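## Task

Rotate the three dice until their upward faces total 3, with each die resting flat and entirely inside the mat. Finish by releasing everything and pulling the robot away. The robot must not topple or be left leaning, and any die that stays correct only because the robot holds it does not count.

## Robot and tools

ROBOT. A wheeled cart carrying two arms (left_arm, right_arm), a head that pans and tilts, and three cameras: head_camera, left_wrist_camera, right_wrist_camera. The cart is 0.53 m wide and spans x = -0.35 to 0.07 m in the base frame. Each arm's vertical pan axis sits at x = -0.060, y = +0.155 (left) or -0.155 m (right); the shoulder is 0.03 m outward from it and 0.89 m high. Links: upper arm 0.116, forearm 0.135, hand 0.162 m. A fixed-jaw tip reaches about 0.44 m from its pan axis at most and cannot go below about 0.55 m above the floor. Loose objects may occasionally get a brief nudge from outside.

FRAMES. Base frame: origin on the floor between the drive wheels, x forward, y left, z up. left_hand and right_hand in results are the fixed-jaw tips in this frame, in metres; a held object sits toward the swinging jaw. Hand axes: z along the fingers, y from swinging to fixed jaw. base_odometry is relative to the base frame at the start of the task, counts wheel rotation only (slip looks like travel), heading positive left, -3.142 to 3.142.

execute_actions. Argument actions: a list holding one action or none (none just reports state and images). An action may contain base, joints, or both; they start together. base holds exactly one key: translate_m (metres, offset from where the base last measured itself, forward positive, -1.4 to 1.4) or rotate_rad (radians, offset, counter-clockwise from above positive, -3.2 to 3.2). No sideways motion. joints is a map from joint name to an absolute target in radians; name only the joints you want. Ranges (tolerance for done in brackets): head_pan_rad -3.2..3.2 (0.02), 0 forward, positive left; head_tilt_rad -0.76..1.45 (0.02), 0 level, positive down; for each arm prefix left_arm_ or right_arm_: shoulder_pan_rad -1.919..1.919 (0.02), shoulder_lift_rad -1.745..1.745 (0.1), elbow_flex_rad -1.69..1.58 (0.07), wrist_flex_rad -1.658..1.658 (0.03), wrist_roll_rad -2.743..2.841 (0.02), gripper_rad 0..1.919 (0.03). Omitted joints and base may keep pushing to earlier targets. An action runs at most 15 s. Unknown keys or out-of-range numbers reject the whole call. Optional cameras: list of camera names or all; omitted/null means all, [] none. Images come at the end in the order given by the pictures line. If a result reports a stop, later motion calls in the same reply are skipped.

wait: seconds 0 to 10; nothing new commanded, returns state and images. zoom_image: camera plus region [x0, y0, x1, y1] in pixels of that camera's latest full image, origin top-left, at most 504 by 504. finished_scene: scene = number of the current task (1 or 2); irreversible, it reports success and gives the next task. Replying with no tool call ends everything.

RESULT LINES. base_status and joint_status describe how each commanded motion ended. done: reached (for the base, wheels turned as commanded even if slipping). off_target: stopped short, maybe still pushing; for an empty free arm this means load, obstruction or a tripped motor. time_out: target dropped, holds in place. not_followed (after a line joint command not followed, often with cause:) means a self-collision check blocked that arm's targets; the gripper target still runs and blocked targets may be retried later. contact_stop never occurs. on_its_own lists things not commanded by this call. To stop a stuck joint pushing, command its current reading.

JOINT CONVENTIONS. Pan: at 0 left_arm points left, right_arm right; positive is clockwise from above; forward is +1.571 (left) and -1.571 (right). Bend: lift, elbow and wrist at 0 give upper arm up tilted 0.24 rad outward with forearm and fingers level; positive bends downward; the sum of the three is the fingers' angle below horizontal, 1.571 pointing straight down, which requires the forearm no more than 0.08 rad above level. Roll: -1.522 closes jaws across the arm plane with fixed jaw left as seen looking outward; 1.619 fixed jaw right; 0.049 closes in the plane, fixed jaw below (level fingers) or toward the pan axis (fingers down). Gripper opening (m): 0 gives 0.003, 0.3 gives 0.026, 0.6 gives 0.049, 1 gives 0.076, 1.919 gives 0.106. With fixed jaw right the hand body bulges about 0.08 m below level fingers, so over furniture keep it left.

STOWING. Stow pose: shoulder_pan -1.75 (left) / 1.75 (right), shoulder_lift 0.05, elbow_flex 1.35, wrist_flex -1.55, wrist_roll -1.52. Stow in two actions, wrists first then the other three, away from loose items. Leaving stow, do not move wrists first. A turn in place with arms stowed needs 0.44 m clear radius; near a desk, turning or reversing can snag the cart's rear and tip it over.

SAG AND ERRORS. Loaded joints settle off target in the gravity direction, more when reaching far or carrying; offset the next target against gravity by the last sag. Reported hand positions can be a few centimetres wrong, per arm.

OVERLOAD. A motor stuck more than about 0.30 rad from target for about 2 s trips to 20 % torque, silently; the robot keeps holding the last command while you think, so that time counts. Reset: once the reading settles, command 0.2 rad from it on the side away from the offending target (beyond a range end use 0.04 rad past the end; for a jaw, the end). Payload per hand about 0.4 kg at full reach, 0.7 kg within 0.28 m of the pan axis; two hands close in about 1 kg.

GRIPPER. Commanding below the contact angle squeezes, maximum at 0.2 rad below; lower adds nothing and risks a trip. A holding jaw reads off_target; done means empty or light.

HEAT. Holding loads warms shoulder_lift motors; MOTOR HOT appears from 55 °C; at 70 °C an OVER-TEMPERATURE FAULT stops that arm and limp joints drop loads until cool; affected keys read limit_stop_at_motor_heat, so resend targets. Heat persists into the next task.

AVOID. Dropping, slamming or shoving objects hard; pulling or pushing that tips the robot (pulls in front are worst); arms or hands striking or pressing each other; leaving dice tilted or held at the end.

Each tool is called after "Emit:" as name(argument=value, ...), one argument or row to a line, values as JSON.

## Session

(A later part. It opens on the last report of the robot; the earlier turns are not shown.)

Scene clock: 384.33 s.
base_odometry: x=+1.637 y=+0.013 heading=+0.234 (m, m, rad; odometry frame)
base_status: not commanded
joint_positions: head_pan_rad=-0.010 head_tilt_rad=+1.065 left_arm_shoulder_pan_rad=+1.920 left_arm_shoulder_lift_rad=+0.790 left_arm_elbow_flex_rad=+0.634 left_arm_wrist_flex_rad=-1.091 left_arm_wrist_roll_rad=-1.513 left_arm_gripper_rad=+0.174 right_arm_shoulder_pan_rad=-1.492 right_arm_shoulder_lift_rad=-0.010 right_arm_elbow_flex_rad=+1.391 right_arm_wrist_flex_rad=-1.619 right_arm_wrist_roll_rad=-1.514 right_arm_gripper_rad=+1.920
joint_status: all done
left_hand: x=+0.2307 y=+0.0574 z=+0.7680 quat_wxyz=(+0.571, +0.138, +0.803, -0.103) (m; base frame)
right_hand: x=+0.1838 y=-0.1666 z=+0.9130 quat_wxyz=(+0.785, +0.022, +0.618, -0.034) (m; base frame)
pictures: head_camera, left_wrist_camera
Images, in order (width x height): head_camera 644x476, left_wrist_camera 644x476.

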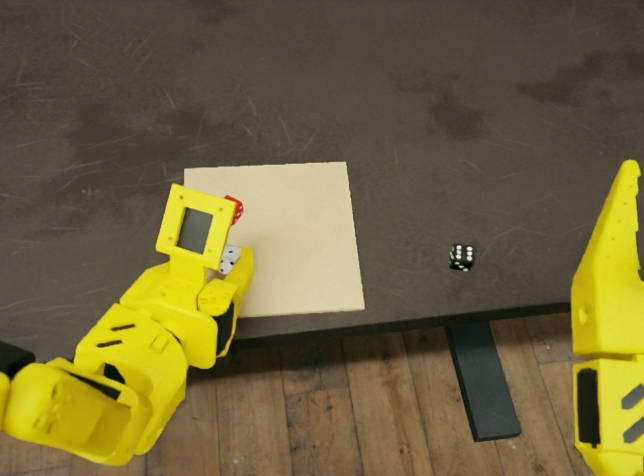

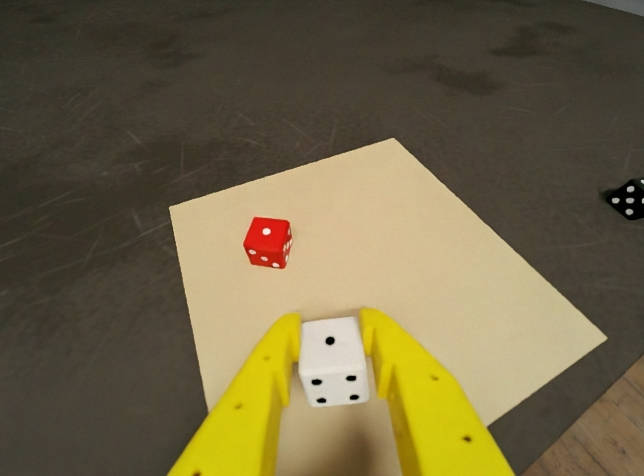

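Emit:
execute_actions(
  actions=[
    {"joints": {"left_arm_shoulder_lift_rad": 0.83}},
  ],
  cameras=[],
)

Emit:
execute_actions(
  actions=[
    {"joints": {"left_arm_gripper_rad": 0.5}},
  ],
  cameras=["head_camera", "left_wrist_camera"],
)

Scene clock: 391.60 s.
base_odometry: x=+1.637 y=+0.013 heading=+0.234 (m, m, rad; odometry frame)
base_status: not commanded
joint_positions: head_pan_rad=-0.010 head_tilt_rad=+1.065 left_arm_shoulder_pan_rad=+1.920 left_arm_shoulder_lift_rad=+0.840 left_arm_elbow_flex_rad=+0.633 left_arm_wrist_flex_rad=-1.091 left_arm_wrist_roll_rad=-1.513 left_arm_gripper_rad=+0.174 right_arm_shoulder_pan_rad=-1.492 right_arm_shoulder_lift_rad=-0.010 right_arm_elbow_flex_rad=+1.391 right_arm_wrist_flex_rad=-1.619 right_arm_wrist_roll_rad=-1.514 right_arm_gripper_rad=+1.920
joint_status: all done
left_hand: x=+0.2247 y=+0.0596 z=+0.7545 quat_wxyz=(+0.551, +0.140, +0.816, -0.100) (m; base frame)
right_hand: x=+0.1838 y=-0.1666 z=+0.9130 quat_wxyz=(+0.785, +0.022, +0.618, -0.034) (m; base frame)
pictures: none
No camera images: the call's "cameras" was empty. Leave "cameras" out to get every camera's image.

Scene clock: 392.37 s.
base_odometry: x=+1.637 y=+0.013 heading=+0.234 (m, m, rad; odometry frame)
base_status: not commanded
joint_positions: head_pan_rad=-0.010 head_tilt_rad=+1.065 left_arm_shoulder_pan_rad=+1.920 left_arm_shoulder_lift_rad=+0.840 left_arm_elbow_flex_rad=+0.633 left_arm_wrist_flex_rad=-1.091 left_arm_wrist_roll_rad=-1.513 left_arm_gripper_rad=+0.491 right_arm_shoulder_pan_rad=-1.492 right_arm_shoulder_lift_rad=-0.010 right_arm_elbow_flex_rad=+1.391 right_arm_wrist_flex_rad=-1.619 right_arm_wrist_roll_rad=-1.514 right_arm_gripper_rad=+1.920
joint_status: all done
left_hand: x=+0.2247 y=+0.0596 z=+0.7545 quat_wxyz=(+0.551, +0.140, +0.816, -0.100) (m; base frame)
right_hand: x=+0.1838 y=-0.1666 z=+0.9130 quat_wxyz=(+0.785, +0.022, +0.618, -0.034) (m; base frame)
pictures: head_camera, left_wrist_camera
Images, in order (width x height): head_camera 644x476, left_wrist_camera 644x476.

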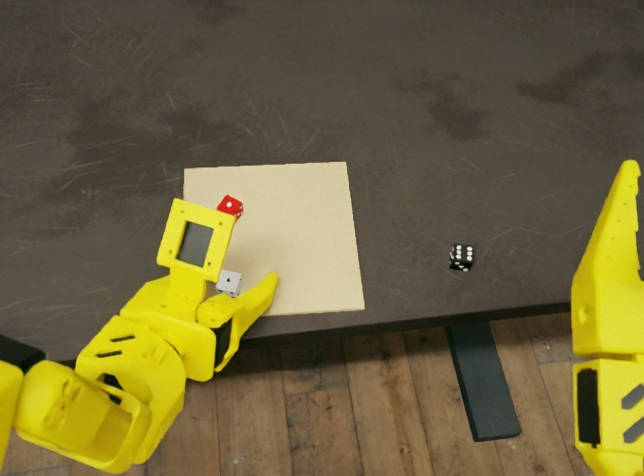

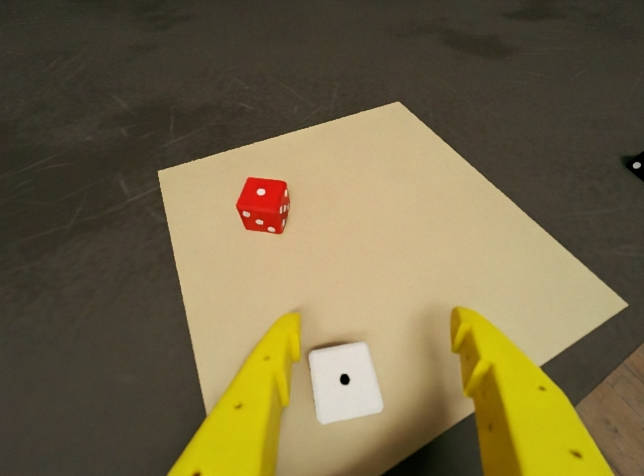

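Emit:
execute_actions(
  actions=[
    {"joints": {"left_arm_shoulder_lift_rad": 0.4}},
  ],
  cameras=[],
)

Emit:
execute_actions(
  actions=[
    {"base": {"rotate_rad": 0.25}, "joints": {"left_arm_shoulder_pan_rad": 0.6, "left_arm_shoulder_lift_rad": 0.05, "left_arm_elbow_flex_rad": 1.2, "left_arm_wrist_flex_rad": -1.3}},
  ],
  cameras=[],
)

Emit:
execute_actions(
  actions=[
    {"base": {"translate_m": 0.06}, "joints": {"right_arm_shoulder_pan_rad": -1.45, "right_arm_shoulder_lift_rad": 0.1, "right_arm_elbow_flex_rad": 0.05, "right_arm_wrist_flex_rad": 1.42, "right_arm_wrist_roll_rad": -1.52, "right_arm_gripper_rad": 0.7}},
  ],
  cameras=["head_camera", "right_wrist_camera"],
)

Scene clock: 411.77 s.
base_odometry: x=+1.637 y=+0.013 heading=+0.234 (m, m, rad; odometry frame)
base_status: not commanded
joint_positions: head_pan_rad=-0.010 head_tilt_rad=+1.065 left_arm_shoulder_pan_rad=+1.920 left_arm_shoulder_lift_rad=+0.443 left_arm_elbow_flex_rad=+0.633 left_arm_wrist_flex_rad=-1.091 left_arm_wrist_roll_rad=-1.513 left_arm_gripper_rad=+0.492 right_arm_shoulder_pan_rad=-1.492 right_arm_shoulder_lift_rad=-0.010 right_arm_elbow_flex_rad=+1.391 right_arm_wrist_flex_rad=-1.619 right_arm_wrist_roll_rad=-1.514 right_arm_gripper_rad=+1.920
joint_status: all done
left_hand: x=+0.2557 y=+0.0483 z=+0.8697 quat_wxyz=(+0.701, +0.119, +0.691, -0.127) (m; base frame)
right_hand: x=+0.1838 y=-0.1666 z=+0.9130 quat_wxyz=(+0.785, +0.022, +0.618, -0.034) (m; base frame)
pictures: none
No camera images: the call's "cameras" was empty. Leave "cameras" out to get every camera's image.

Scene clock: 413.47 s.
base_odometry: x=+1.636 y=+0.013 heading=+0.482 (m, m, rad; odometry frame)
base_status: done
joint_positions: head_pan_rad=-0.010 head_tilt_rad=+1.065 left_arm_shoulder_pan_rad=+0.610 left_arm_shoulder_lift_rad=+0.082 left_arm_elbow_flex_rad=+1.199 left_arm_wrist_flex_rad=-1.284 left_arm_wrist_roll_rad=-1.513 left_arm_gripper_rad=+0.492 right_arm_shoulder_pan_rad=-1.492 right_arm_shoulder_lift_rad=-0.010 right_arm_elbow_flex_rad=+1.391 right_arm_wrist_flex_rad=-1.619 right_arm_wrist_roll_rad=-1.514 right_arm_gripper_rad=+1.920
joint_status: all done
left_hand: x=+0.0893 y=+0.3821 z=+0.8763 quat_wxyz=(+0.630, -0.329, +0.624, +0.324) (m; base frame)
right_hand: x=+0.1838 y=-0.1666 z=+0.9130 quat_wxyz=(+0.785, +0.022, +0.618, -0.034) (m; base frame)
pictures: none
No camera images: the call's "cameras" was empty. Leave "cameras" out to get every camera's image.

Scene clock: 416.20 s.
base_odometry: x=+1.689 y=+0.041 heading=+0.484 (m, m, rad; odometry frame)
base_status: done
joint_positions: head_pan_rad=-0.010 head_tilt_rad=+1.065 left_arm_shoulder_pan_rad=+0.608 left_arm_shoulder_lift_rad=+0.081 left_arm_elbow_flex_rad=+1.199 left_arm_wrist_flex_rad=-1.284 left_arm_wrist_roll_rad=-1.513 left_arm_gripper_rad=+0.492 right_arm_shoulder_pan_rad=-1.460 right_arm_shoulder_lift_rad=+0.117 right_arm_elbow_flex_rad=+0.087 right_arm_wrist_flex_rad=+1.412 right_arm_wrist_roll_rad=-1.514 right_arm_gripper_rad=+0.710
joint_status: all done
left_hand: x=+0.0889 y=+0.3823 z=+0.8767 quat_wxyz=(+0.630, -0.329, +0.624, +0.325) (m; base frame)
right_hand: x=+0.1366 y=-0.1692 z=+0.8199 quat_wxyz=(-0.023, +0.052, +0.998, +0.001) (m; base frame)
pictures: head_camera, right_wrist_camera
Images, in order (width x height): head_camera 644x476, right_wrist_camera 644x476.

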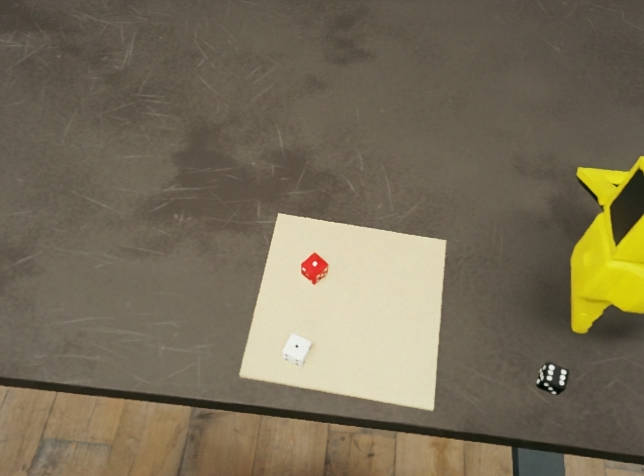

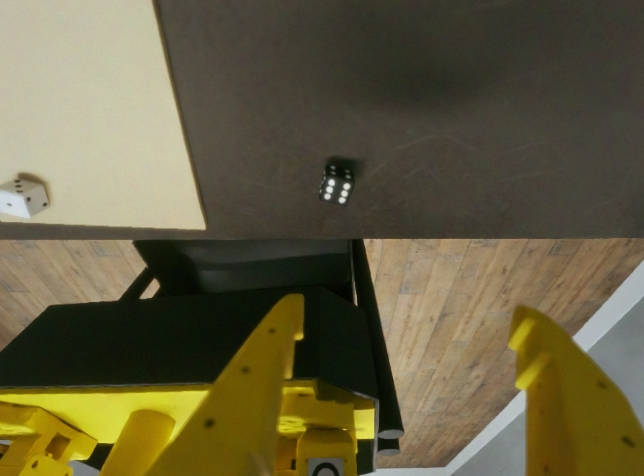

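Emit:
execute_actions(
  actions=[
    {"joints": {"right_arm_shoulder_pan_rad": -1.565, "right_arm_shoulder_lift_rad": 0.105, "right_arm_elbow_flex_rad": 0.55, "right_arm_wrist_flex_rad": 0.89, "right_arm_wrist_roll_rad": -1.80, "right_arm_gripper_rad": 0.7}},
  ],
  cameras=["head_camera", "right_wrist_camera"],
)

Scene clock: 425.80 s.
base_odometry: x=+1.689 y=+0.041 heading=+0.484 (m, m, rad; odometry frame)
base_status: not commanded
joint_positions: head_pan_rad=-0.010 head_tilt_rad=+1.065 left_arm_shoulder_pan_rad=+0.608 left_arm_shoulder_lift_rad=+0.081 left_arm_elbow_flex_rad=+1.199 left_arm_wrist_flex_rad=-1.284 left_arm_wrist_roll_rad=-1.513 left_arm_gripper_rad=+0.492 right_arm_shoulder_pan_rad=-1.556 right_arm_shoulder_lift_rad=+0.117 right_arm_elbow_flex_rad=+0.552 right_arm_wrist_flex_rad=+0.898 right_arm_wrist_roll_rad=-1.790 right_arm_gripper_rad=+0.710
joint_status: all done
left_hand: x=+0.0889 y=+0.3823 z=+0.8767 quat_wxyz=(+0.630, -0.329, +0.624, +0.325) (m; base frame)
right_hand: x=+0.1230 y=-0.1502 z=+0.7624 quat_wxyz=(+0.002, +0.141, +0.990, +0.000) (m; base frame)
pictures: head_camera, right_wrist_camera
Images, in order (width x height): head_camera 644x476, right_wrist_camera 644x476.

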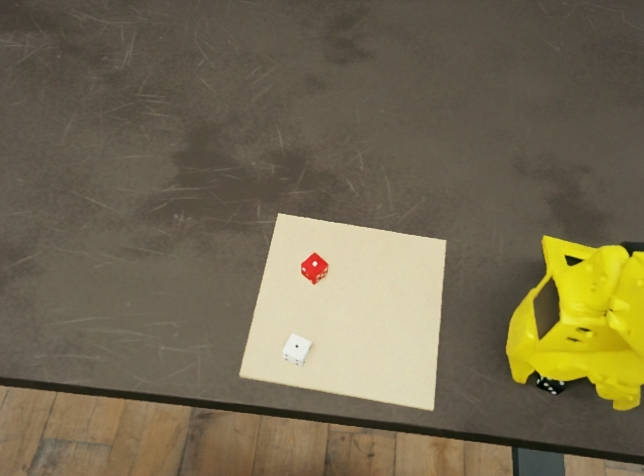

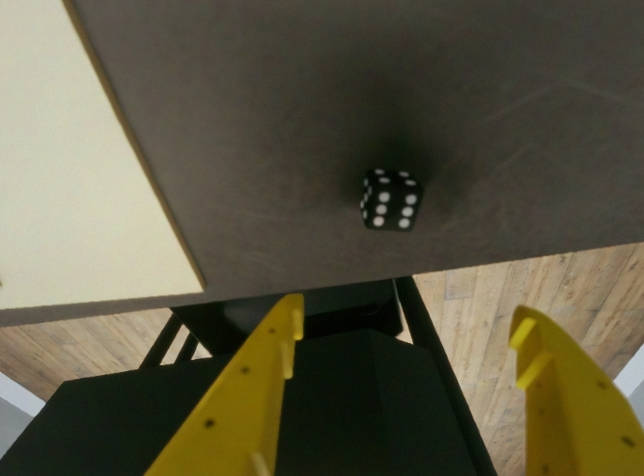

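Emit:
execute_actions(
  actions=[
    {"joints": {"right_arm_shoulder_pan_rad": -1.465, "right_arm_shoulder_lift_rad": 0.322, "right_arm_elbow_flex_rad": 0.365, "right_arm_wrist_flex_rad": 0.85, "right_arm_wrist_roll_rad": -1.70}},
  ],
  cameras=["right_wrist_camera"],
)

Scene clock: 432.57 s.
base_odometry: x=+1.689 y=+0.041 heading=+0.484 (m, m, rad; odometry frame)
base_status: not commanded
joint_positions: head_pan_rad=-0.010 head_tilt_rad=+1.065 left_arm_shoulder_pan_rad=+0.608 left_arm_shoulder_lift_rad=+0.081 left_arm_elbow_flex_rad=+1.199 left_arm_wrist_flex_rad=-1.284 left_arm_wrist_roll_rad=-1.513 left_arm_gripper_rad=+0.492 right_arm_shoulder_pan_rad=-1.473 right_arm_shoulder_lift_rad=+0.334 right_arm_elbow_flex_rad=+0.397 right_arm_wrist_flex_rad=+0.857 right_arm_wrist_roll_rad=-1.711 right_arm_gripper_rad=+0.710
joint_status: all done
left_hand: x=+0.0889 y=+0.3823 z=+0.8767 quat_wxyz=(+0.630, -0.329, +0.624, +0.325) (m; base frame)
right_hand: x=+0.1361 y=-0.1665 z=+0.7446 quat_wxyz=(-0.008, +0.142, +0.990, +0.000) (m; base frame)
pictures: right_wrist_camera
Images, in order (width x height): right_wrist_camera 644x476.

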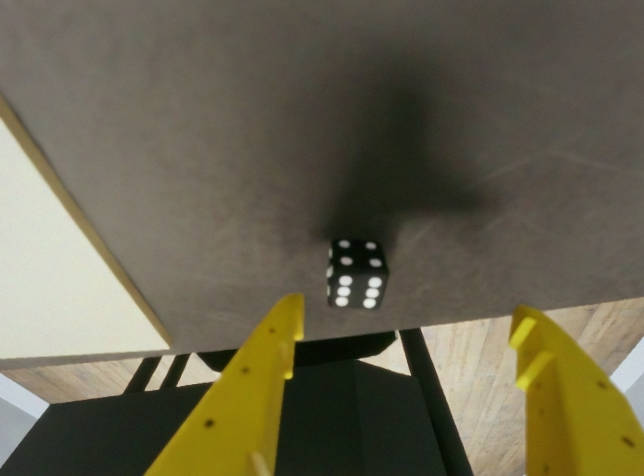

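Emit:
execute_actions(
  actions=[
    {"joints": {"right_arm_shoulder_lift_rad": 0.437, "right_arm_elbow_flex_rad": 0.30, "right_arm_wrist_flex_rad": 0.788}},
  ],
  cameras=["right_wrist_camera"],
)

Scene clock: 439.00 s.
base_odometry: x=+1.689 y=+0.041 heading=+0.484 (m, m, rad; odometry frame)
base_status: not commanded
joint_positions: head_pan_rad=-0.010 head_tilt_rad=+1.065 left_arm_shoulder_pan_rad=+0.608 left_arm_shoulder_lift_rad=+0.081 left_arm_elbow_flex_rad=+1.199 left_arm_wrist_flex_rad=-1.284 left_arm_wrist_roll_rad=-1.513 left_arm_gripper_rad=+0.492 right_arm_shoulder_pan_rad=-1.473 right_arm_shoulder_lift_rad=+0.450 right_arm_elbow_flex_rad=+0.329 right_arm_wrist_flex_rad=+0.796 right_arm_wrist_roll_rad=-1.711 right_arm_gripper_rad=+0.710
joint_status: all done
left_hand: x=+0.0889 y=+0.3823 z=+0.8767 quat_wxyz=(+0.630, -0.329, +0.624, +0.325) (m; base frame)
right_hand: x=+0.1446 y=-0.1673 z=+0.7315 quat_wxyz=(-0.002, +0.142, +0.990, +0.000) (m; base frame)
pictures: right_wrist_camera
Images, in order (width x height): right_wrist_camera 644x476.

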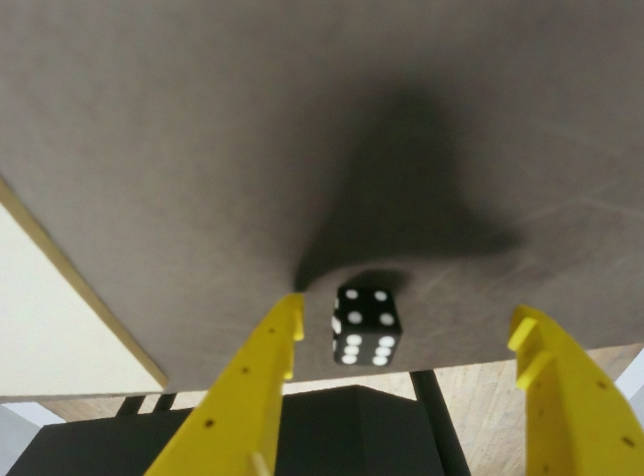

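Emit:
execute_actions(
  actions=[
    {"joints": {"right_arm_gripper_rad": 0.03}},
  ],
  cameras=["right_wrist_camera"],
)

Scene clock: 441.83 s.
base_odometry: x=+1.689 y=+0.041 heading=+0.484 (m, m, rad; odometry frame)
base_status: not commanded
joint_positions: head_pan_rad=-0.010 head_tilt_rad=+1.065 left_arm_shoulder_pan_rad=+0.608 left_arm_shoulder_lift_rad=+0.081 left_arm_elbow_flex_rad=+1.199 left_arm_wrist_flex_rad=-1.284 left_arm_wrist_roll_rad=-1.513 left_arm_gripper_rad=+0.492 right_arm_shoulder_pan_rad=-1.473 right_arm_shoulder_lift_rad=+0.450 right_arm_elbow_flex_rad=+0.329 right_arm_wrist_flex_rad=+0.796 right_arm_wrist_roll_rad=-1.711 right_arm_gripper_rad=+0.174
joint_status: right_arm_gripper_rad off_target (ended at +0.174, target +0.030)
left_hand: x=+0.0889 y=+0.3823 z=+0.8767 quat_wxyz=(+0.630, -0.329, +0.624, +0.325) (m; base frame)
right_hand: x=+0.1446 y=-0.1673 z=+0.7315 quat_wxyz=(-0.002, +0.142, +0.990, +0.000) (m; base frame)
pictures: right_wrist_camera
Images, in order (width x height): right_wrist_camera 644x476.

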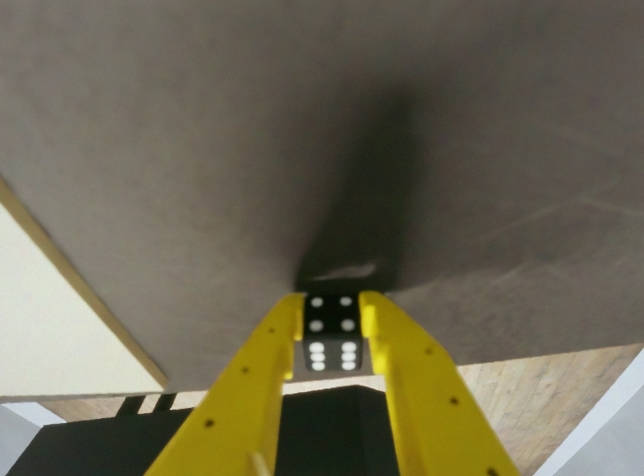

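Emit:
execute_actions(
  actions=[
    {"joints": {"right_arm_shoulder_lift_rad": 0.0, "right_arm_elbow_flex_rad": 0.6, "right_arm_wrist_flex_rad": 0.9, "right_arm_wrist_roll_rad": -1.52}},
  ],
  cameras=[],
)

Emit:
execute_actions(
  actions=[
    {"base": {"translate_m": -0.07}, "joints": {"right_arm_wrist_flex_rad": -0.3, "right_arm_shoulder_pan_rad": -1.5}},
  ],
  cameras=[],
)

Emit:
execute_actions(
  actions=[
    {"joints": {"right_arm_shoulder_lift_rad": 0.78, "right_arm_elbow_flex_rad": 0.61, "right_arm_wrist_flex_rad": -1.09}},
  ],
  cameras=["head_camera", "right_wrist_camera"],
)

Scene clock: 447.40 s.
base_odometry: x=+1.689 y=+0.041 heading=+0.484 (m, m, rad; odometry frame)
base_status: not commanded
joint_positions: head_pan_rad=-0.010 head_tilt_rad=+1.065 left_arm_shoulder_pan_rad=+0.608 left_arm_shoulder_lift_rad=+0.081 left_arm_elbow_flex_rad=+1.199 left_arm_wrist_flex_rad=-1.284 left_arm_wrist_roll_rad=-1.513 left_arm_gripper_rad=+0.492 right_arm_shoulder_pan_rad=-1.473 right_arm_shoulder_lift_rad=+0.037 right_arm_elbow_flex_rad=+0.601 right_arm_wrist_flex_rad=+0.894 right_arm_wrist_roll_rad=-1.530 right_arm_gripper_rad=+0.174
joint_status: all done
left_hand: x=+0.0889 y=+0.3823 z=+0.8767 quat_wxyz=(+0.630, -0.329, +0.624, +0.325) (m; base frame)
right_hand: x=+0.1200 y=-0.1648 z=+0.7689 quat_wxyz=(+0.019, +0.052, +0.998, -0.001) (m; base frame)
pictures: none
No camera images: the call's "cameras" was empty. Leave "cameras" out to get every camera's image.

Scene clock: 448.97 s.
base_odometry: x=+1.627 y=+0.009 heading=+0.482 (m, m, rad; odometry frame)
base_status: done
joint_positions: head_pan_rad=-0.010 head_tilt_rad=+1.065 left_arm_shoulder_pan_rad=+0.608 left_arm_shoulder_lift_rad=+0.081 left_arm_elbow_flex_rad=+1.199 left_arm_wrist_flex_rad=-1.284 left_arm_wrist_roll_rad=-1.513 left_arm_gripper_rad=+0.492 right_arm_shoulder_pan_rad=-1.492 right_arm_shoulder_lift_rad=+0.037 right_arm_elbow_flex_rad=+0.604 right_arm_wrist_flex_rad=-0.283 right_arm_wrist_roll_rad=-1.530 right_arm_gripper_rad=+0.174
joint_status: all done
left_hand: x=+0.0889 y=+0.3823 z=+0.8767 quat_wxyz=(+0.630, -0.329, +0.624, +0.325) (m; base frame)
right_hand: x=+0.2637 y=-0.1729 z=+0.8725 quat_wxyz=(+0.569, +0.035, +0.821, -0.020) (m; base frame)
pictures: none
No camera images: the call's "cameras" was empty. Leave "cameras" out to get every camera's image.

Scene clock: 450.30 s.
base_odometry: x=+1.627 y=+0.009 heading=+0.482 (m, m, rad; odometry frame)
base_status: not commanded
joint_positions: head_pan_rad=-0.010 head_tilt_rad=+1.065 left_arm_shoulder_pan_rad=+0.608 left_arm_shoulder_lift_rad=+0.081 left_arm_elbow_flex_rad=+1.199 left_arm_wrist_flex_rad=-1.284 left_arm_wrist_roll_rad=-1.513 left_arm_gripper_rad=+0.492 right_arm_shoulder_pan_rad=-1.492 right_arm_shoulder_lift_rad=+0.795 right_arm_elbow_flex_rad=+0.614 right_arm_wrist_flex_rad=-1.074 right_arm_wrist_roll_rad=-1.530 right_arm_gripper_rad=+0.174
joint_status: all done
left_hand: x=+0.0889 y=+0.3823 z=+0.8767 quat_wxyz=(+0.630, -0.329, +0.624, +0.325) (m; base frame)
right_hand: x=+0.2483 y=-0.1717 z=+0.7675 quat_wxyz=(+0.579, +0.035, +0.814, -0.021) (m; base frame)
pictures: head_camera, right_wrist_camera
Images, in order (width x height): head_camera 644x476, right_wrist_camera 644x476.

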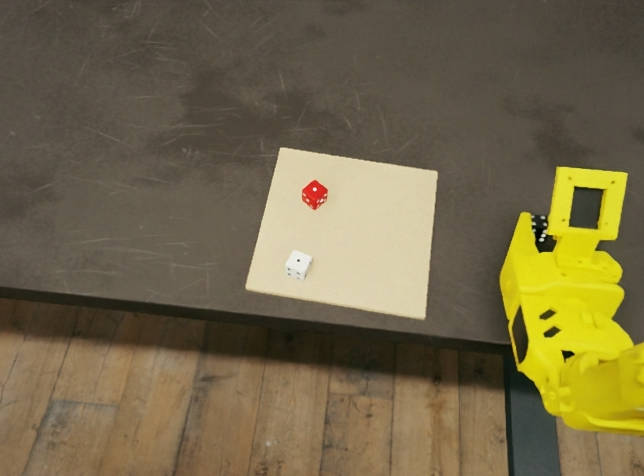

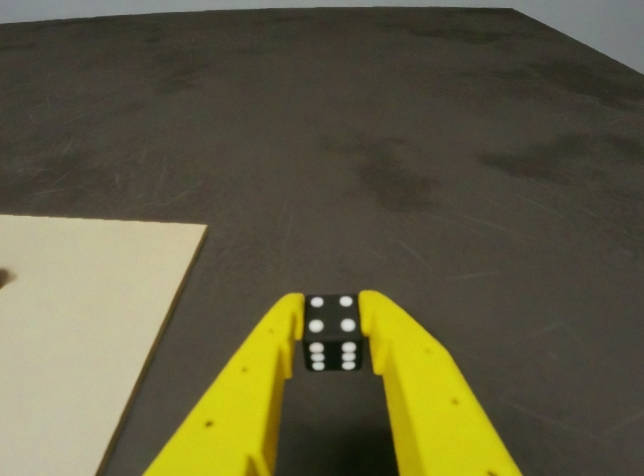

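Emit:
execute_actions(
  actions=[
    {"joints": {"right_arm_shoulder_lift_rad": 0.83}},
  ],
  cameras=[],
)

Emit:
execute_actions(
  actions=[
    {"joints": {"right_arm_gripper_rad": 0.5}},
  ],
  cameras=["head_camera", "right_wrist_camera"],
)

Scene clock: 453.53 s.
base_odometry: x=+1.627 y=+0.009 heading=+0.482 (m, m, rad; odometry frame)
base_status: not commanded
joint_positions: head_pan_rad=-0.010 head_tilt_rad=+1.065 left_arm_shoulder_pan_rad=+0.608 left_arm_shoulder_lift_rad=+0.081 left_arm_elbow_flex_rad=+1.199 left_arm_wrist_flex_rad=-1.284 left_arm_wrist_roll_rad=-1.513 left_arm_gripper_rad=+0.492 right_arm_shoulder_pan_rad=-1.492 right_arm_shoulder_lift_rad=+0.844 right_arm_elbow_flex_rad=+0.614 right_arm_wrist_flex_rad=-1.074 right_arm_wrist_roll_rad=-1.530 right_arm_gripper_rad=+0.174
joint_status: all done
left_hand: x=+0.0889 y=+0.3823 z=+0.8767 quat_wxyz=(+0.630, -0.329, +0.624, +0.325) (m; base frame)
right_hand: x=+0.2418 y=-0.1712 z=+0.7540 quat_wxyz=(+0.559, +0.036, +0.828, -0.020) (m; base frame)
pictures: none
No camera images: the call's "cameras" was empty. Leave "cameras" out to get every camera's image.

Scene clock: 454.30 s.
base_odometry: x=+1.627 y=+0.009 heading=+0.482 (m, m, rad; odometry frame)
base_status: not commanded
joint_positions: head_pan_rad=-0.010 head_tilt_rad=+1.065 left_arm_shoulder_pan_rad=+0.608 left_arm_shoulder_lift_rad=+0.081 left_arm_elbow_flex_rad=+1.199 left_arm_wrist_flex_rad=-1.284 left_arm_wrist_roll_rad=-1.513 left_arm_gripper_rad=+0.492 right_arm_shoulder_pan_rad=-1.492 right_arm_shoulder_lift_rad=+0.844 right_arm_elbow_flex_rad=+0.614 right_arm_wrist_flex_rad=-1.074 right_arm_wrist_roll_rad=-1.530 right_arm_gripper_rad=+0.489
joint_status: all done
left_hand: x=+0.0889 y=+0.3823 z=+0.8767 quat_wxyz=(+0.630, -0.329, +0.624, +0.325) (m; base frame)
right_hand: x=+0.2418 y=-0.1712 z=+0.7540 quat_wxyz=(+0.559, +0.036, +0.828, -0.020) (m; base frame)
pictures: head_camera, right_wrist_camera
Images, in order (width x height): head_camera 644x476, right_wrist_camera 644x476.

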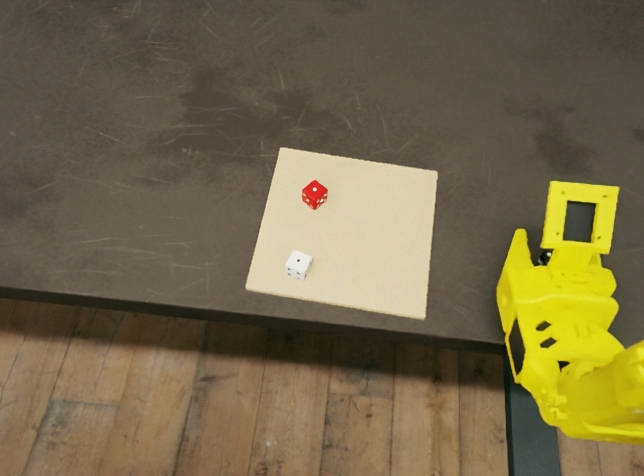

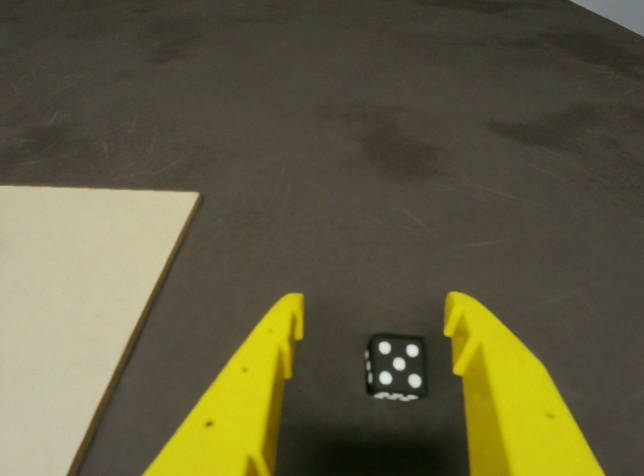

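Emit:
execute_actions(
  actions=[
    {"joints": {"right_arm_shoulder_lift_rad": 0.4}},
  ],
  cameras=[],
)

Emit:
execute_actions(
  actions=[
    {"base": {"translate_m": 0.07}, "joints": {"right_arm_shoulder_pan_rad": -1.40, "right_arm_shoulder_lift_rad": 0.2, "right_arm_elbow_flex_rad": -0.05, "right_arm_wrist_flex_rad": 1.42, "right_arm_gripper_rad": 0.7}},
  ],
  cameras=["head_camera", "right_wrist_camera"],
)

Scene clock: 461.10 s.
base_odometry: x=+1.627 y=+0.009 heading=+0.482 (m, m, rad; odometry frame)
base_status: not commanded
joint_positions: head_pan_rad=-0.010 head_tilt_rad=+1.065 left_arm_shoulder_pan_rad=+0.608 left_arm_shoulder_lift_rad=+0.081 left_arm_elbow_flex_rad=+1.199 left_arm_wrist_flex_rad=-1.284 left_arm_wrist_roll_rad=-1.513 left_arm_gripper_rad=+0.492 right_arm_shoulder_pan_rad=-1.492 right_arm_shoulder_lift_rad=+0.449 right_arm_elbow_flex_rad=+0.614 right_arm_wrist_flex_rad=-1.074 right_arm_wrist_roll_rad=-1.530 right_arm_gripper_rad=+0.490
joint_status: all done
left_hand: x=+0.0889 y=+0.3823 z=+0.8767 quat_wxyz=(+0.630, -0.329, +0.624, +0.325) (m; base frame)
right_hand: x=+0.2747 y=-0.1738 z=+0.8696 quat_wxyz=(+0.711, +0.030, +0.702, -0.025) (m; base frame)
pictures: none
No camera images: the call's "cameras" was empty. Leave "cameras" out to get every camera's image.

Scene clock: 463.50 s.
base_odometry: x=+1.689 y=+0.041 heading=+0.484 (m, m, rad; odometry frame)
base_status: done
joint_positions: head_pan_rad=-0.010 head_tilt_rad=+1.065 left_arm_shoulder_pan_rad=+0.608 left_arm_shoulder_lift_rad=+0.081 left_arm_elbow_flex_rad=+1.199 left_arm_wrist_flex_rad=-1.284 left_arm_wrist_roll_rad=-1.513 left_arm_gripper_rad=+0.492 right_arm_shoulder_pan_rad=-1.407 right_arm_shoulder_lift_rad=+0.246 right_arm_elbow_flex_rad=-0.015 right_arm_wrist_flex_rad=+1.412 right_arm_wrist_roll_rad=-1.530 right_arm_gripper_rad=+0.690
joint_status: all done
left_hand: x=+0.0889 y=+0.3823 z=+0.8767 quat_wxyz=(+0.630, -0.329, +0.624, +0.325) (m; base frame)
right_hand: x=+0.1441 y=-0.1808 z=+0.8104 quat_wxyz=(-0.036, +0.085, +0.996, +0.003) (m; base frame)
pictures: head_camera, right_wrist_camera
Images, in order (width x height): head_camera 644x476, right_wrist_camera 644x476.

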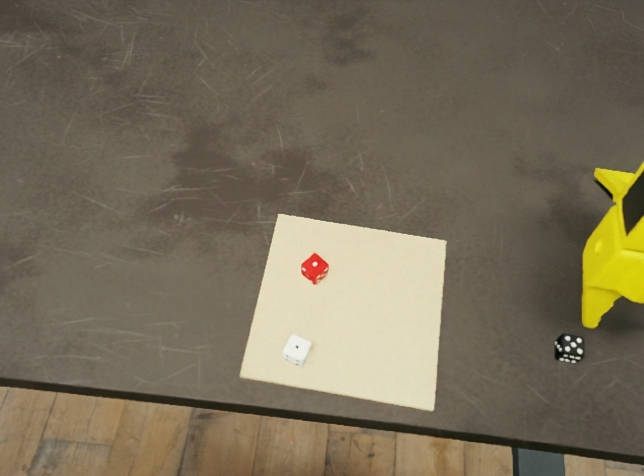

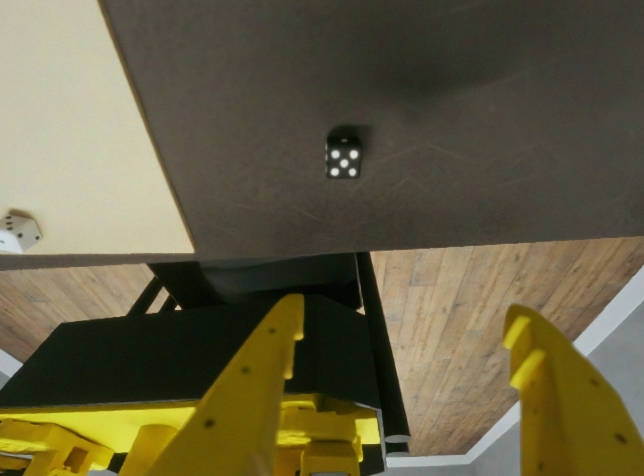

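Emit:
execute_actions(
  actions=[
    {"joints": {"right_arm_shoulder_lift_rad": 0.50, "right_arm_elbow_flex_rad": 0.075, "right_arm_wrist_flex_rad": 0.97}},
  ],
  cameras=["right_wrist_camera"],
)

Scene clock: 472.47 s.
base_odometry: x=+1.689 y=+0.041 heading=+0.484 (m, m, rad; odometry frame)
base_status: not commanded
joint_positions: head_pan_rad=-0.010 head_tilt_rad=+1.065 left_arm_shoulder_pan_rad=+0.608 left_arm_shoulder_lift_rad=+0.081 left_arm_elbow_flex_rad=+1.199 left_arm_wrist_flex_rad=-1.284 left_arm_wrist_roll_rad=-1.513 left_arm_gripper_rad=+0.492 right_arm_shoulder_pan_rad=-1.407 right_arm_shoulder_lift_rad=+0.516 right_arm_elbow_flex_rad=+0.078 right_arm_wrist_flex_rad=+0.978 right_arm_wrist_roll_rad=-1.530 right_arm_gripper_rad=+0.690
joint_status: all done
left_hand: x=+0.0889 y=+0.3823 z=+0.8767 quat_wxyz=(+0.630, -0.329, +0.624, +0.325) (m; base frame)
right_hand: x=+0.1630 y=-0.1839 z=+0.7464 quat_wxyz=(+0.000, +0.085, +0.996, +0.000) (m; base frame)
pictures: right_wrist_camera
Images, in order (width x height): right_wrist_camera 644x476.

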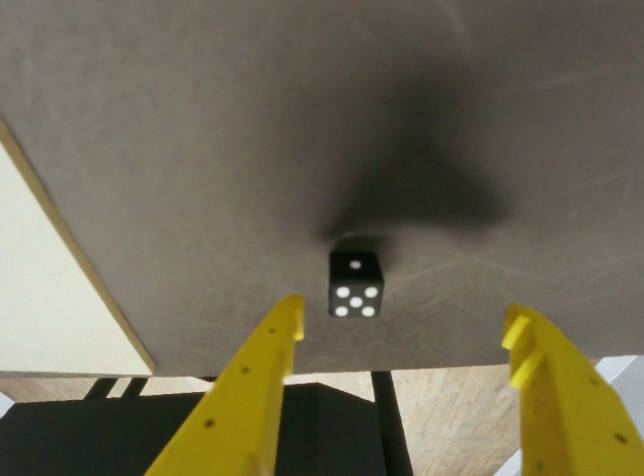

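Emit:
execute_actions(
  actions=[
    {"joints": {"right_arm_shoulder_lift_rad": 0.598, "right_arm_elbow_flex_rad": 0.01, "right_arm_wrist_flex_rad": 0.916}},
  ],
  cameras=["right_wrist_camera"],
)

Emit:
execute_actions(
  actions=[
    {"joints": {"right_arm_gripper_rad": 0.03}},
  ],
  cameras=["right_wrist_camera"],
)

Scene clock: 478.60 s.
base_odometry: x=+1.689 y=+0.041 heading=+0.484 (m, m, rad; odometry frame)
base_status: not commanded
joint_positions: head_pan_rad=-0.010 head_tilt_rad=+1.065 left_arm_shoulder_pan_rad=+0.608 left_arm_shoulder_lift_rad=+0.081 left_arm_elbow_flex_rad=+1.199 left_arm_wrist_flex_rad=-1.284 left_arm_wrist_roll_rad=-1.513 left_arm_gripper_rad=+0.492 right_arm_shoulder_pan_rad=-1.407 right_arm_shoulder_lift_rad=+0.614 right_arm_elbow_flex_rad=+0.042 right_arm_wrist_flex_rad=+0.923 right_arm_wrist_roll_rad=-1.530 right_arm_gripper_rad=+0.690
joint_status: all done
left_hand: x=+0.0889 y=+0.3823 z=+0.8767 quat_wxyz=(+0.630, -0.329, +0.624, +0.325) (m; base frame)
right_hand: x=+0.1649 y=-0.1842 z=+0.7311 quat_wxyz=(-0.004, +0.085, +0.996, +0.000) (m; base frame)
pictures: right_wrist_camera
Images, in order (width x height): right_wrist_camera 644x476.

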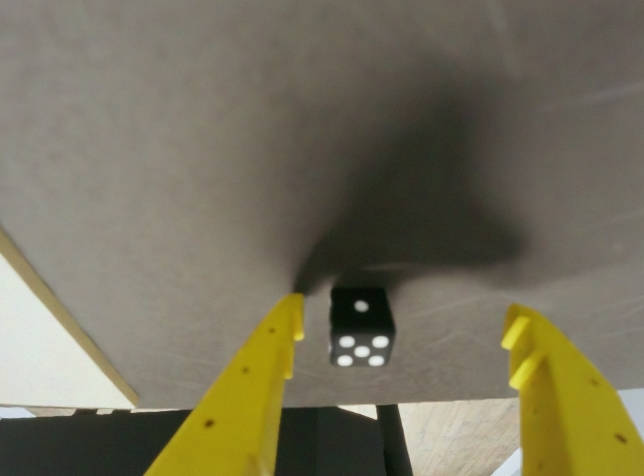

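Scene clock: 479.47 s.
base_odometry: x=+1.689 y=+0.041 heading=+0.484 (m, m, rad; odometry frame)
base_status: not commanded
joint_positions: head_pan_rad=-0.010 head_tilt_rad=+1.065 left_arm_shoulder_pan_rad=+0.608 left_arm_shoulder_lift_rad=+0.081 left_arm_elbow_flex_rad=+1.199 left_arm_wrist_flex_rad=-1.284 left_arm_wrist_roll_rad=-1.513 left_arm_gripper_rad=+0.492 right_arm_shoulder_pan_rad=-1.407 right_arm_shoulder_lift_rad=+0.614 right_arm_elbow_flex_rad=+0.042 right_arm_wrist_flex_rad=+0.923 right_arm_wrist_roll_rad=-1.530 right_arm_gripper_rad=+0.174
joint_status: right_arm_gripper_rad off_target (ended at +0.174, target +0.030)
left_hand: x=+0.0889 y=+0.3823 z=+0.8767 quat_wxyz=(+0.630, -0.329, +0.624, +0.325) (m; base frame)
right_hand: x=+0.1649 y=-0.1842 z=+0.7311 quat_wxyz=(-0.004, +0.085, +0.996, +0.000) (m; base frame)
pictures: right_wrist_camera
Images, in order (width x height): right_wrist_camera 644x476.

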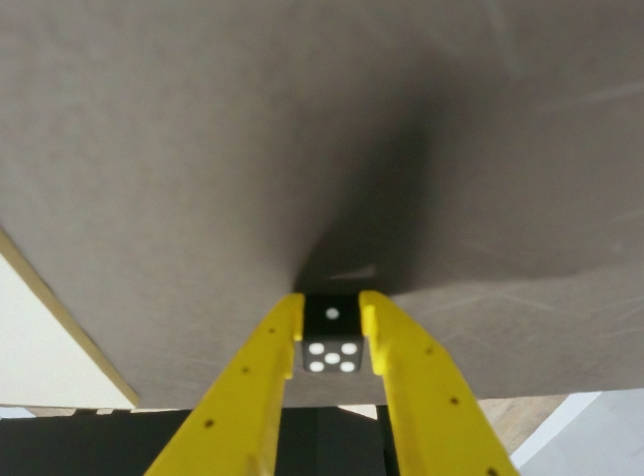

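Emit:
execute_actions(
  actions=[
    {"joints": {"right_arm_shoulder_lift_rad": 0.0, "right_arm_elbow_flex_rad": 0.6, "right_arm_wrist_flex_rad": 0.9}},
  ],
  cameras=[],
)

Emit:
execute_actions(
  actions=[
    {"joints": {"right_arm_wrist_flex_rad": -0.3, "right_arm_shoulder_pan_rad": -1.9}},
  ],
  cameras=[],
)

Emit:
execute_actions(
  actions=[
    {"joints": {"right_arm_shoulder_lift_rad": 0.78, "right_arm_elbow_flex_rad": 0.61, "right_arm_wrist_flex_rad": -1.09}},
  ],
  cameras=["head_camera", "right_wrist_camera"],
)

Scene clock: 486.80 s.
base_odometry: x=+1.689 y=+0.041 heading=+0.484 (m, m, rad; odometry frame)
base_status: not commanded
joint_positions: head_pan_rad=-0.010 head_tilt_rad=+1.065 left_arm_shoulder_pan_rad=+0.608 left_arm_shoulder_lift_rad=+0.081 left_arm_elbow_flex_rad=+1.199 left_arm_wrist_flex_rad=-1.284 left_arm_wrist_roll_rad=-1.513 left_arm_gripper_rad=+0.492 right_arm_shoulder_pan_rad=-1.407 right_arm_shoulder_lift_rad=+0.037 right_arm_elbow_flex_rad=+0.602 right_arm_wrist_flex_rad=+0.908 right_arm_wrist_roll_rad=-1.530 right_arm_gripper_rad=+0.174
joint_status: all done
left_hand: x=+0.0889 y=+0.3823 z=+0.8767 quat_wxyz=(+0.630, -0.329, +0.624, +0.325) (m; base frame)
right_hand: x=+0.1164 y=-0.1763 z=+0.7686 quat_wxyz=(+0.012, +0.085, +0.996, -0.001) (m; base frame)
pictures: none
No camera images: the call's "cameras" was empty. Leave "cameras" out to get every camera's image.

Scene clock: 488.37 s.
base_odometry: x=+1.689 y=+0.041 heading=+0.484 (m, m, rad; odometry frame)
base_status: not commanded
joint_positions: head_pan_rad=-0.010 head_tilt_rad=+1.065 left_arm_shoulder_pan_rad=+0.608 left_arm_shoulder_lift_rad=+0.081 left_arm_elbow_flex_rad=+1.199 left_arm_wrist_flex_rad=-1.284 left_arm_wrist_roll_rad=-1.513 left_arm_gripper_rad=+0.492 right_arm_shoulder_pan_rad=-1.892 right_arm_shoulder_lift_rad=+0.037 right_arm_elbow_flex_rad=+0.604 right_arm_wrist_flex_rad=-0.283 right_arm_wrist_roll_rad=-1.530 right_arm_gripper_rad=+0.174
joint_status: all done
left_hand: x=+0.0889 y=+0.3823 z=+0.8767 quat_wxyz=(+0.630, -0.329, +0.624, +0.325) (m; base frame)
right_hand: x=+0.2451 y=-0.0453 z=+0.8725 quat_wxyz=(+0.562, -0.128, +0.812, +0.093) (m; base frame)
pictures: none
No camera images: the call's "cameras" was empty. Leave "cameras" out to get every camera's image.

Scene clock: 489.70 s.
base_odometry: x=+1.689 y=+0.041 heading=+0.484 (m, m, rad; odometry frame)
base_status: not commanded
joint_positions: head_pan_rad=-0.010 head_tilt_rad=+1.065 left_arm_shoulder_pan_rad=+0.608 left_arm_shoulder_lift_rad=+0.081 left_arm_elbow_flex_rad=+1.199 left_arm_wrist_flex_rad=-1.284 left_arm_wrist_roll_rad=-1.513 left_arm_gripper_rad=+0.492 right_arm_shoulder_pan_rad=-1.892 right_arm_shoulder_lift_rad=+0.795 right_arm_elbow_flex_rad=+0.614 right_arm_wrist_flex_rad=-1.074 right_arm_wrist_roll_rad=-1.530 right_arm_gripper_rad=+0.174
joint_status: all done
left_hand: x=+0.0889 y=+0.3823 z=+0.8767 quat_wxyz=(+0.630, -0.329, +0.624, +0.325) (m; base frame)
right_hand: x=+0.2304 y=-0.0502 z=+0.7675 quat_wxyz=(+0.571, -0.127, +0.805, +0.095) (m; base frame)
pictures: head_camera, right_wrist_camera
Images, in order (width x height): head_camera 644x476, right_wrist_camera 644x476.

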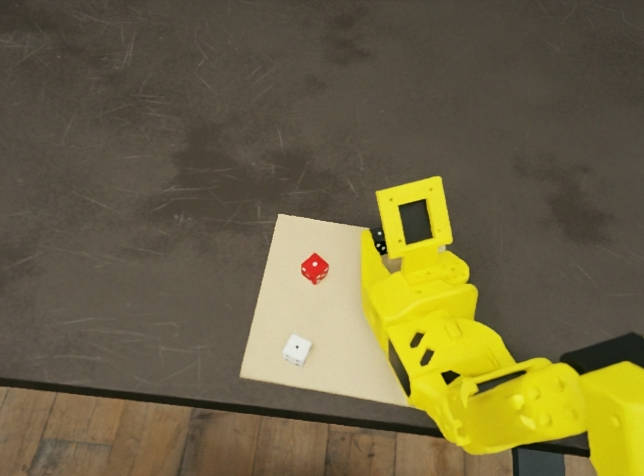

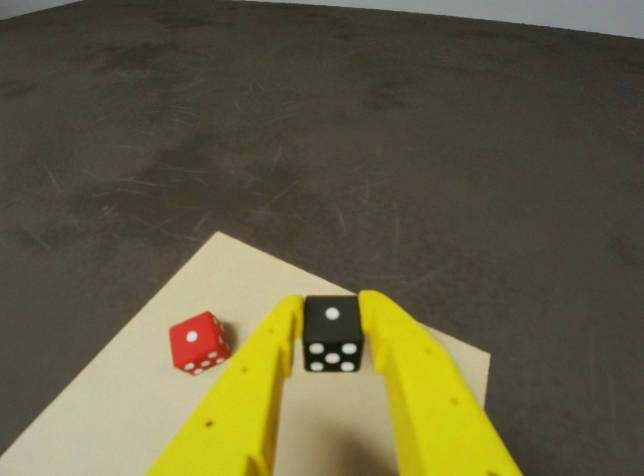

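Emit:
execute_actions(
  actions=[
    {"base": {"translate_m": -0.04}, "joints": {"right_arm_shoulder_lift_rad": 0.83}},
  ],
  cameras=["head_camera", "right_wrist_camera"],
)

Scene clock: 496.20 s.
base_odometry: x=+1.654 y=+0.023 heading=+0.483 (m, m, rad; odometry frame)
base_status: done
joint_positions: head_pan_rad=-0.010 head_tilt_rad=+1.065 left_arm_shoulder_pan_rad=+0.608 left_arm_shoulder_lift_rad=+0.081 left_arm_elbow_flex_rad=+1.199 left_arm_wrist_flex_rad=-1.284 left_arm_wrist_roll_rad=-1.513 left_arm_gripper_rad=+0.492 right_arm_shoulder_pan_rad=-1.892 right_arm_shoulder_lift_rad=+0.844 right_arm_elbow_flex_rad=+0.614 right_arm_wrist_flex_rad=-1.074 right_arm_wrist_roll_rad=-1.530 right_arm_gripper_rad=+0.174
joint_status: all done
left_hand: x=+0.0889 y=+0.3823 z=+0.8767 quat_wxyz=(+0.630, -0.329, +0.624, +0.325) (m; base frame)
right_hand: x=+0.2242 y=-0.0522 z=+0.7540 quat_wxyz=(+0.551, -0.130, +0.819, +0.091) (m; base frame)
pictures: head_camera, right_wrist_camera
Images, in order (width x height): head_camera 644x476, right_wrist_camera 644x476.

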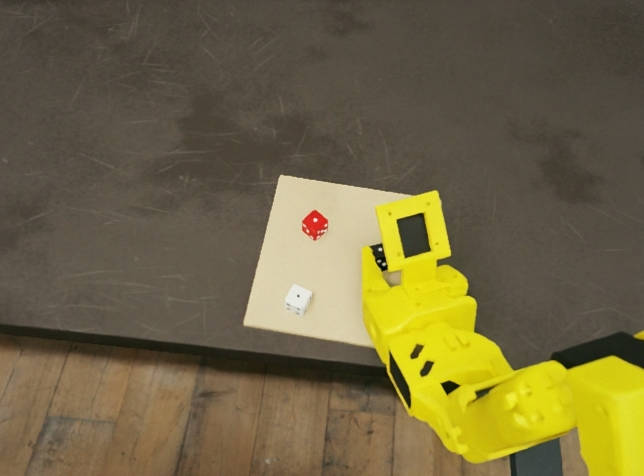

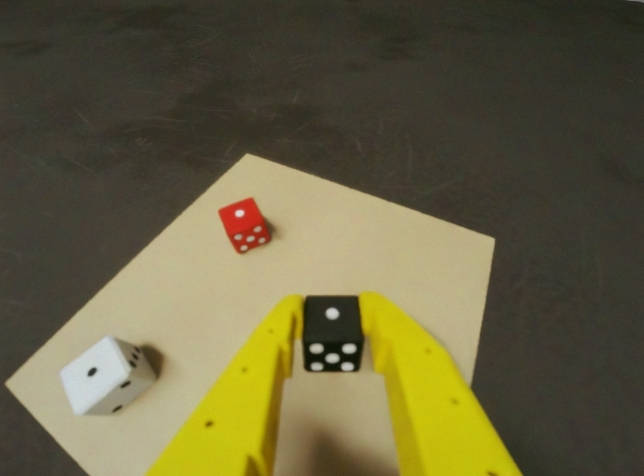

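Emit:
execute_actions(
  actions=[
    {"joints": {"right_arm_shoulder_lift_rad": 0.885, "right_arm_wrist_flex_rad": -1.12}},
  ],
  cameras=["head_camera", "right_wrist_camera"],
)

Scene clock: 499.07 s.
base_odometry: x=+1.654 y=+0.023 heading=+0.483 (m, m, rad; odometry frame)
base_status: not commanded
joint_positions: head_pan_rad=-0.010 head_tilt_rad=+1.065 left_arm_shoulder_pan_rad=+0.608 left_arm_shoulder_lift_rad=+0.081 left_arm_elbow_flex_rad=+1.199 left_arm_wrist_flex_rad=-1.284 left_arm_wrist_roll_rad=-1.513 left_arm_gripper_rad=+0.492 right_arm_shoulder_pan_rad=-1.892 right_arm_shoulder_lift_rad=+0.896 right_arm_elbow_flex_rad=+0.614 right_arm_wrist_flex_rad=-1.103 right_arm_wrist_roll_rad=-1.530 right_arm_gripper_rad=+0.174
joint_status: all done
left_hand: x=+0.0889 y=+0.3823 z=+0.8767 quat_wxyz=(+0.630, -0.329, +0.624, +0.325) (m; base frame)
right_hand: x=+0.2188 y=-0.0541 z=+0.7443 quat_wxyz=(+0.542, -0.131, +0.825, +0.090) (m; base frame)
pictures: head_camera, right_wrist_camera
Images, in order (width x height): head_camera 644x476, right_wrist_camera 644x476.

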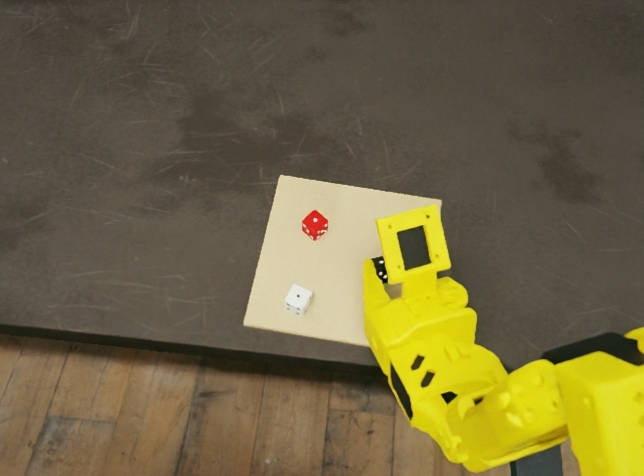

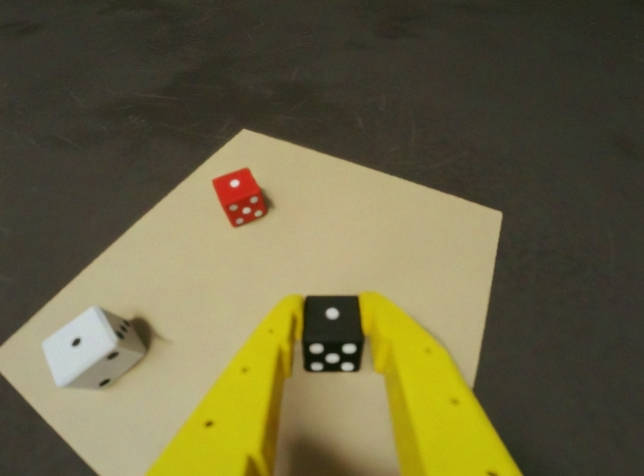

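Emit:
execute_actions(
  actions=[
    {"joints": {"right_arm_shoulder_lift_rad": 0.93, "right_arm_wrist_flex_rad": -1.145}},
  ],
  cameras=["right_wrist_camera"],
)

Scene clock: 501.63 s.
base_odometry: x=+1.654 y=+0.023 heading=+0.483 (m, m, rad; odometry frame)
base_status: not commanded
joint_positions: head_pan_rad=-0.010 head_tilt_rad=+1.065 left_arm_shoulder_pan_rad=+0.608 left_arm_shoulder_lift_rad=+0.081 left_arm_elbow_flex_rad=+1.199 left_arm_wrist_flex_rad=-1.284 left_arm_wrist_roll_rad=-1.513 left_arm_gripper_rad=+0.492 right_arm_shoulder_pan_rad=-1.892 right_arm_shoulder_lift_rad=+0.927 right_arm_elbow_flex_rad=+0.611 right_arm_wrist_flex_rad=-1.145 right_arm_wrist_roll_rad=-1.530 right_arm_gripper_rad=+0.174
joint_status: all done
left_hand: x=+0.0889 y=+0.3823 z=+0.8767 quat_wxyz=(+0.630, -0.329, +0.624, +0.325) (m; base frame)
right_hand: x=+0.2174 y=-0.0545 z=+0.7428 quat_wxyz=(+0.548, -0.130, +0.822, +0.091) (m; base frame)
pictures: right_wrist_camera
Images, in order (width x height): right_wrist_camera 644x476.

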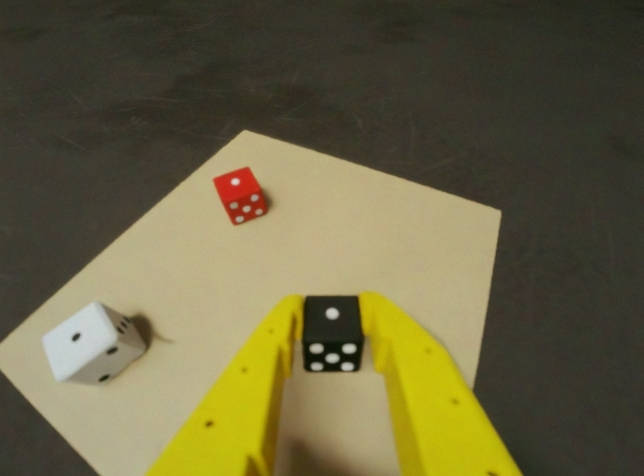

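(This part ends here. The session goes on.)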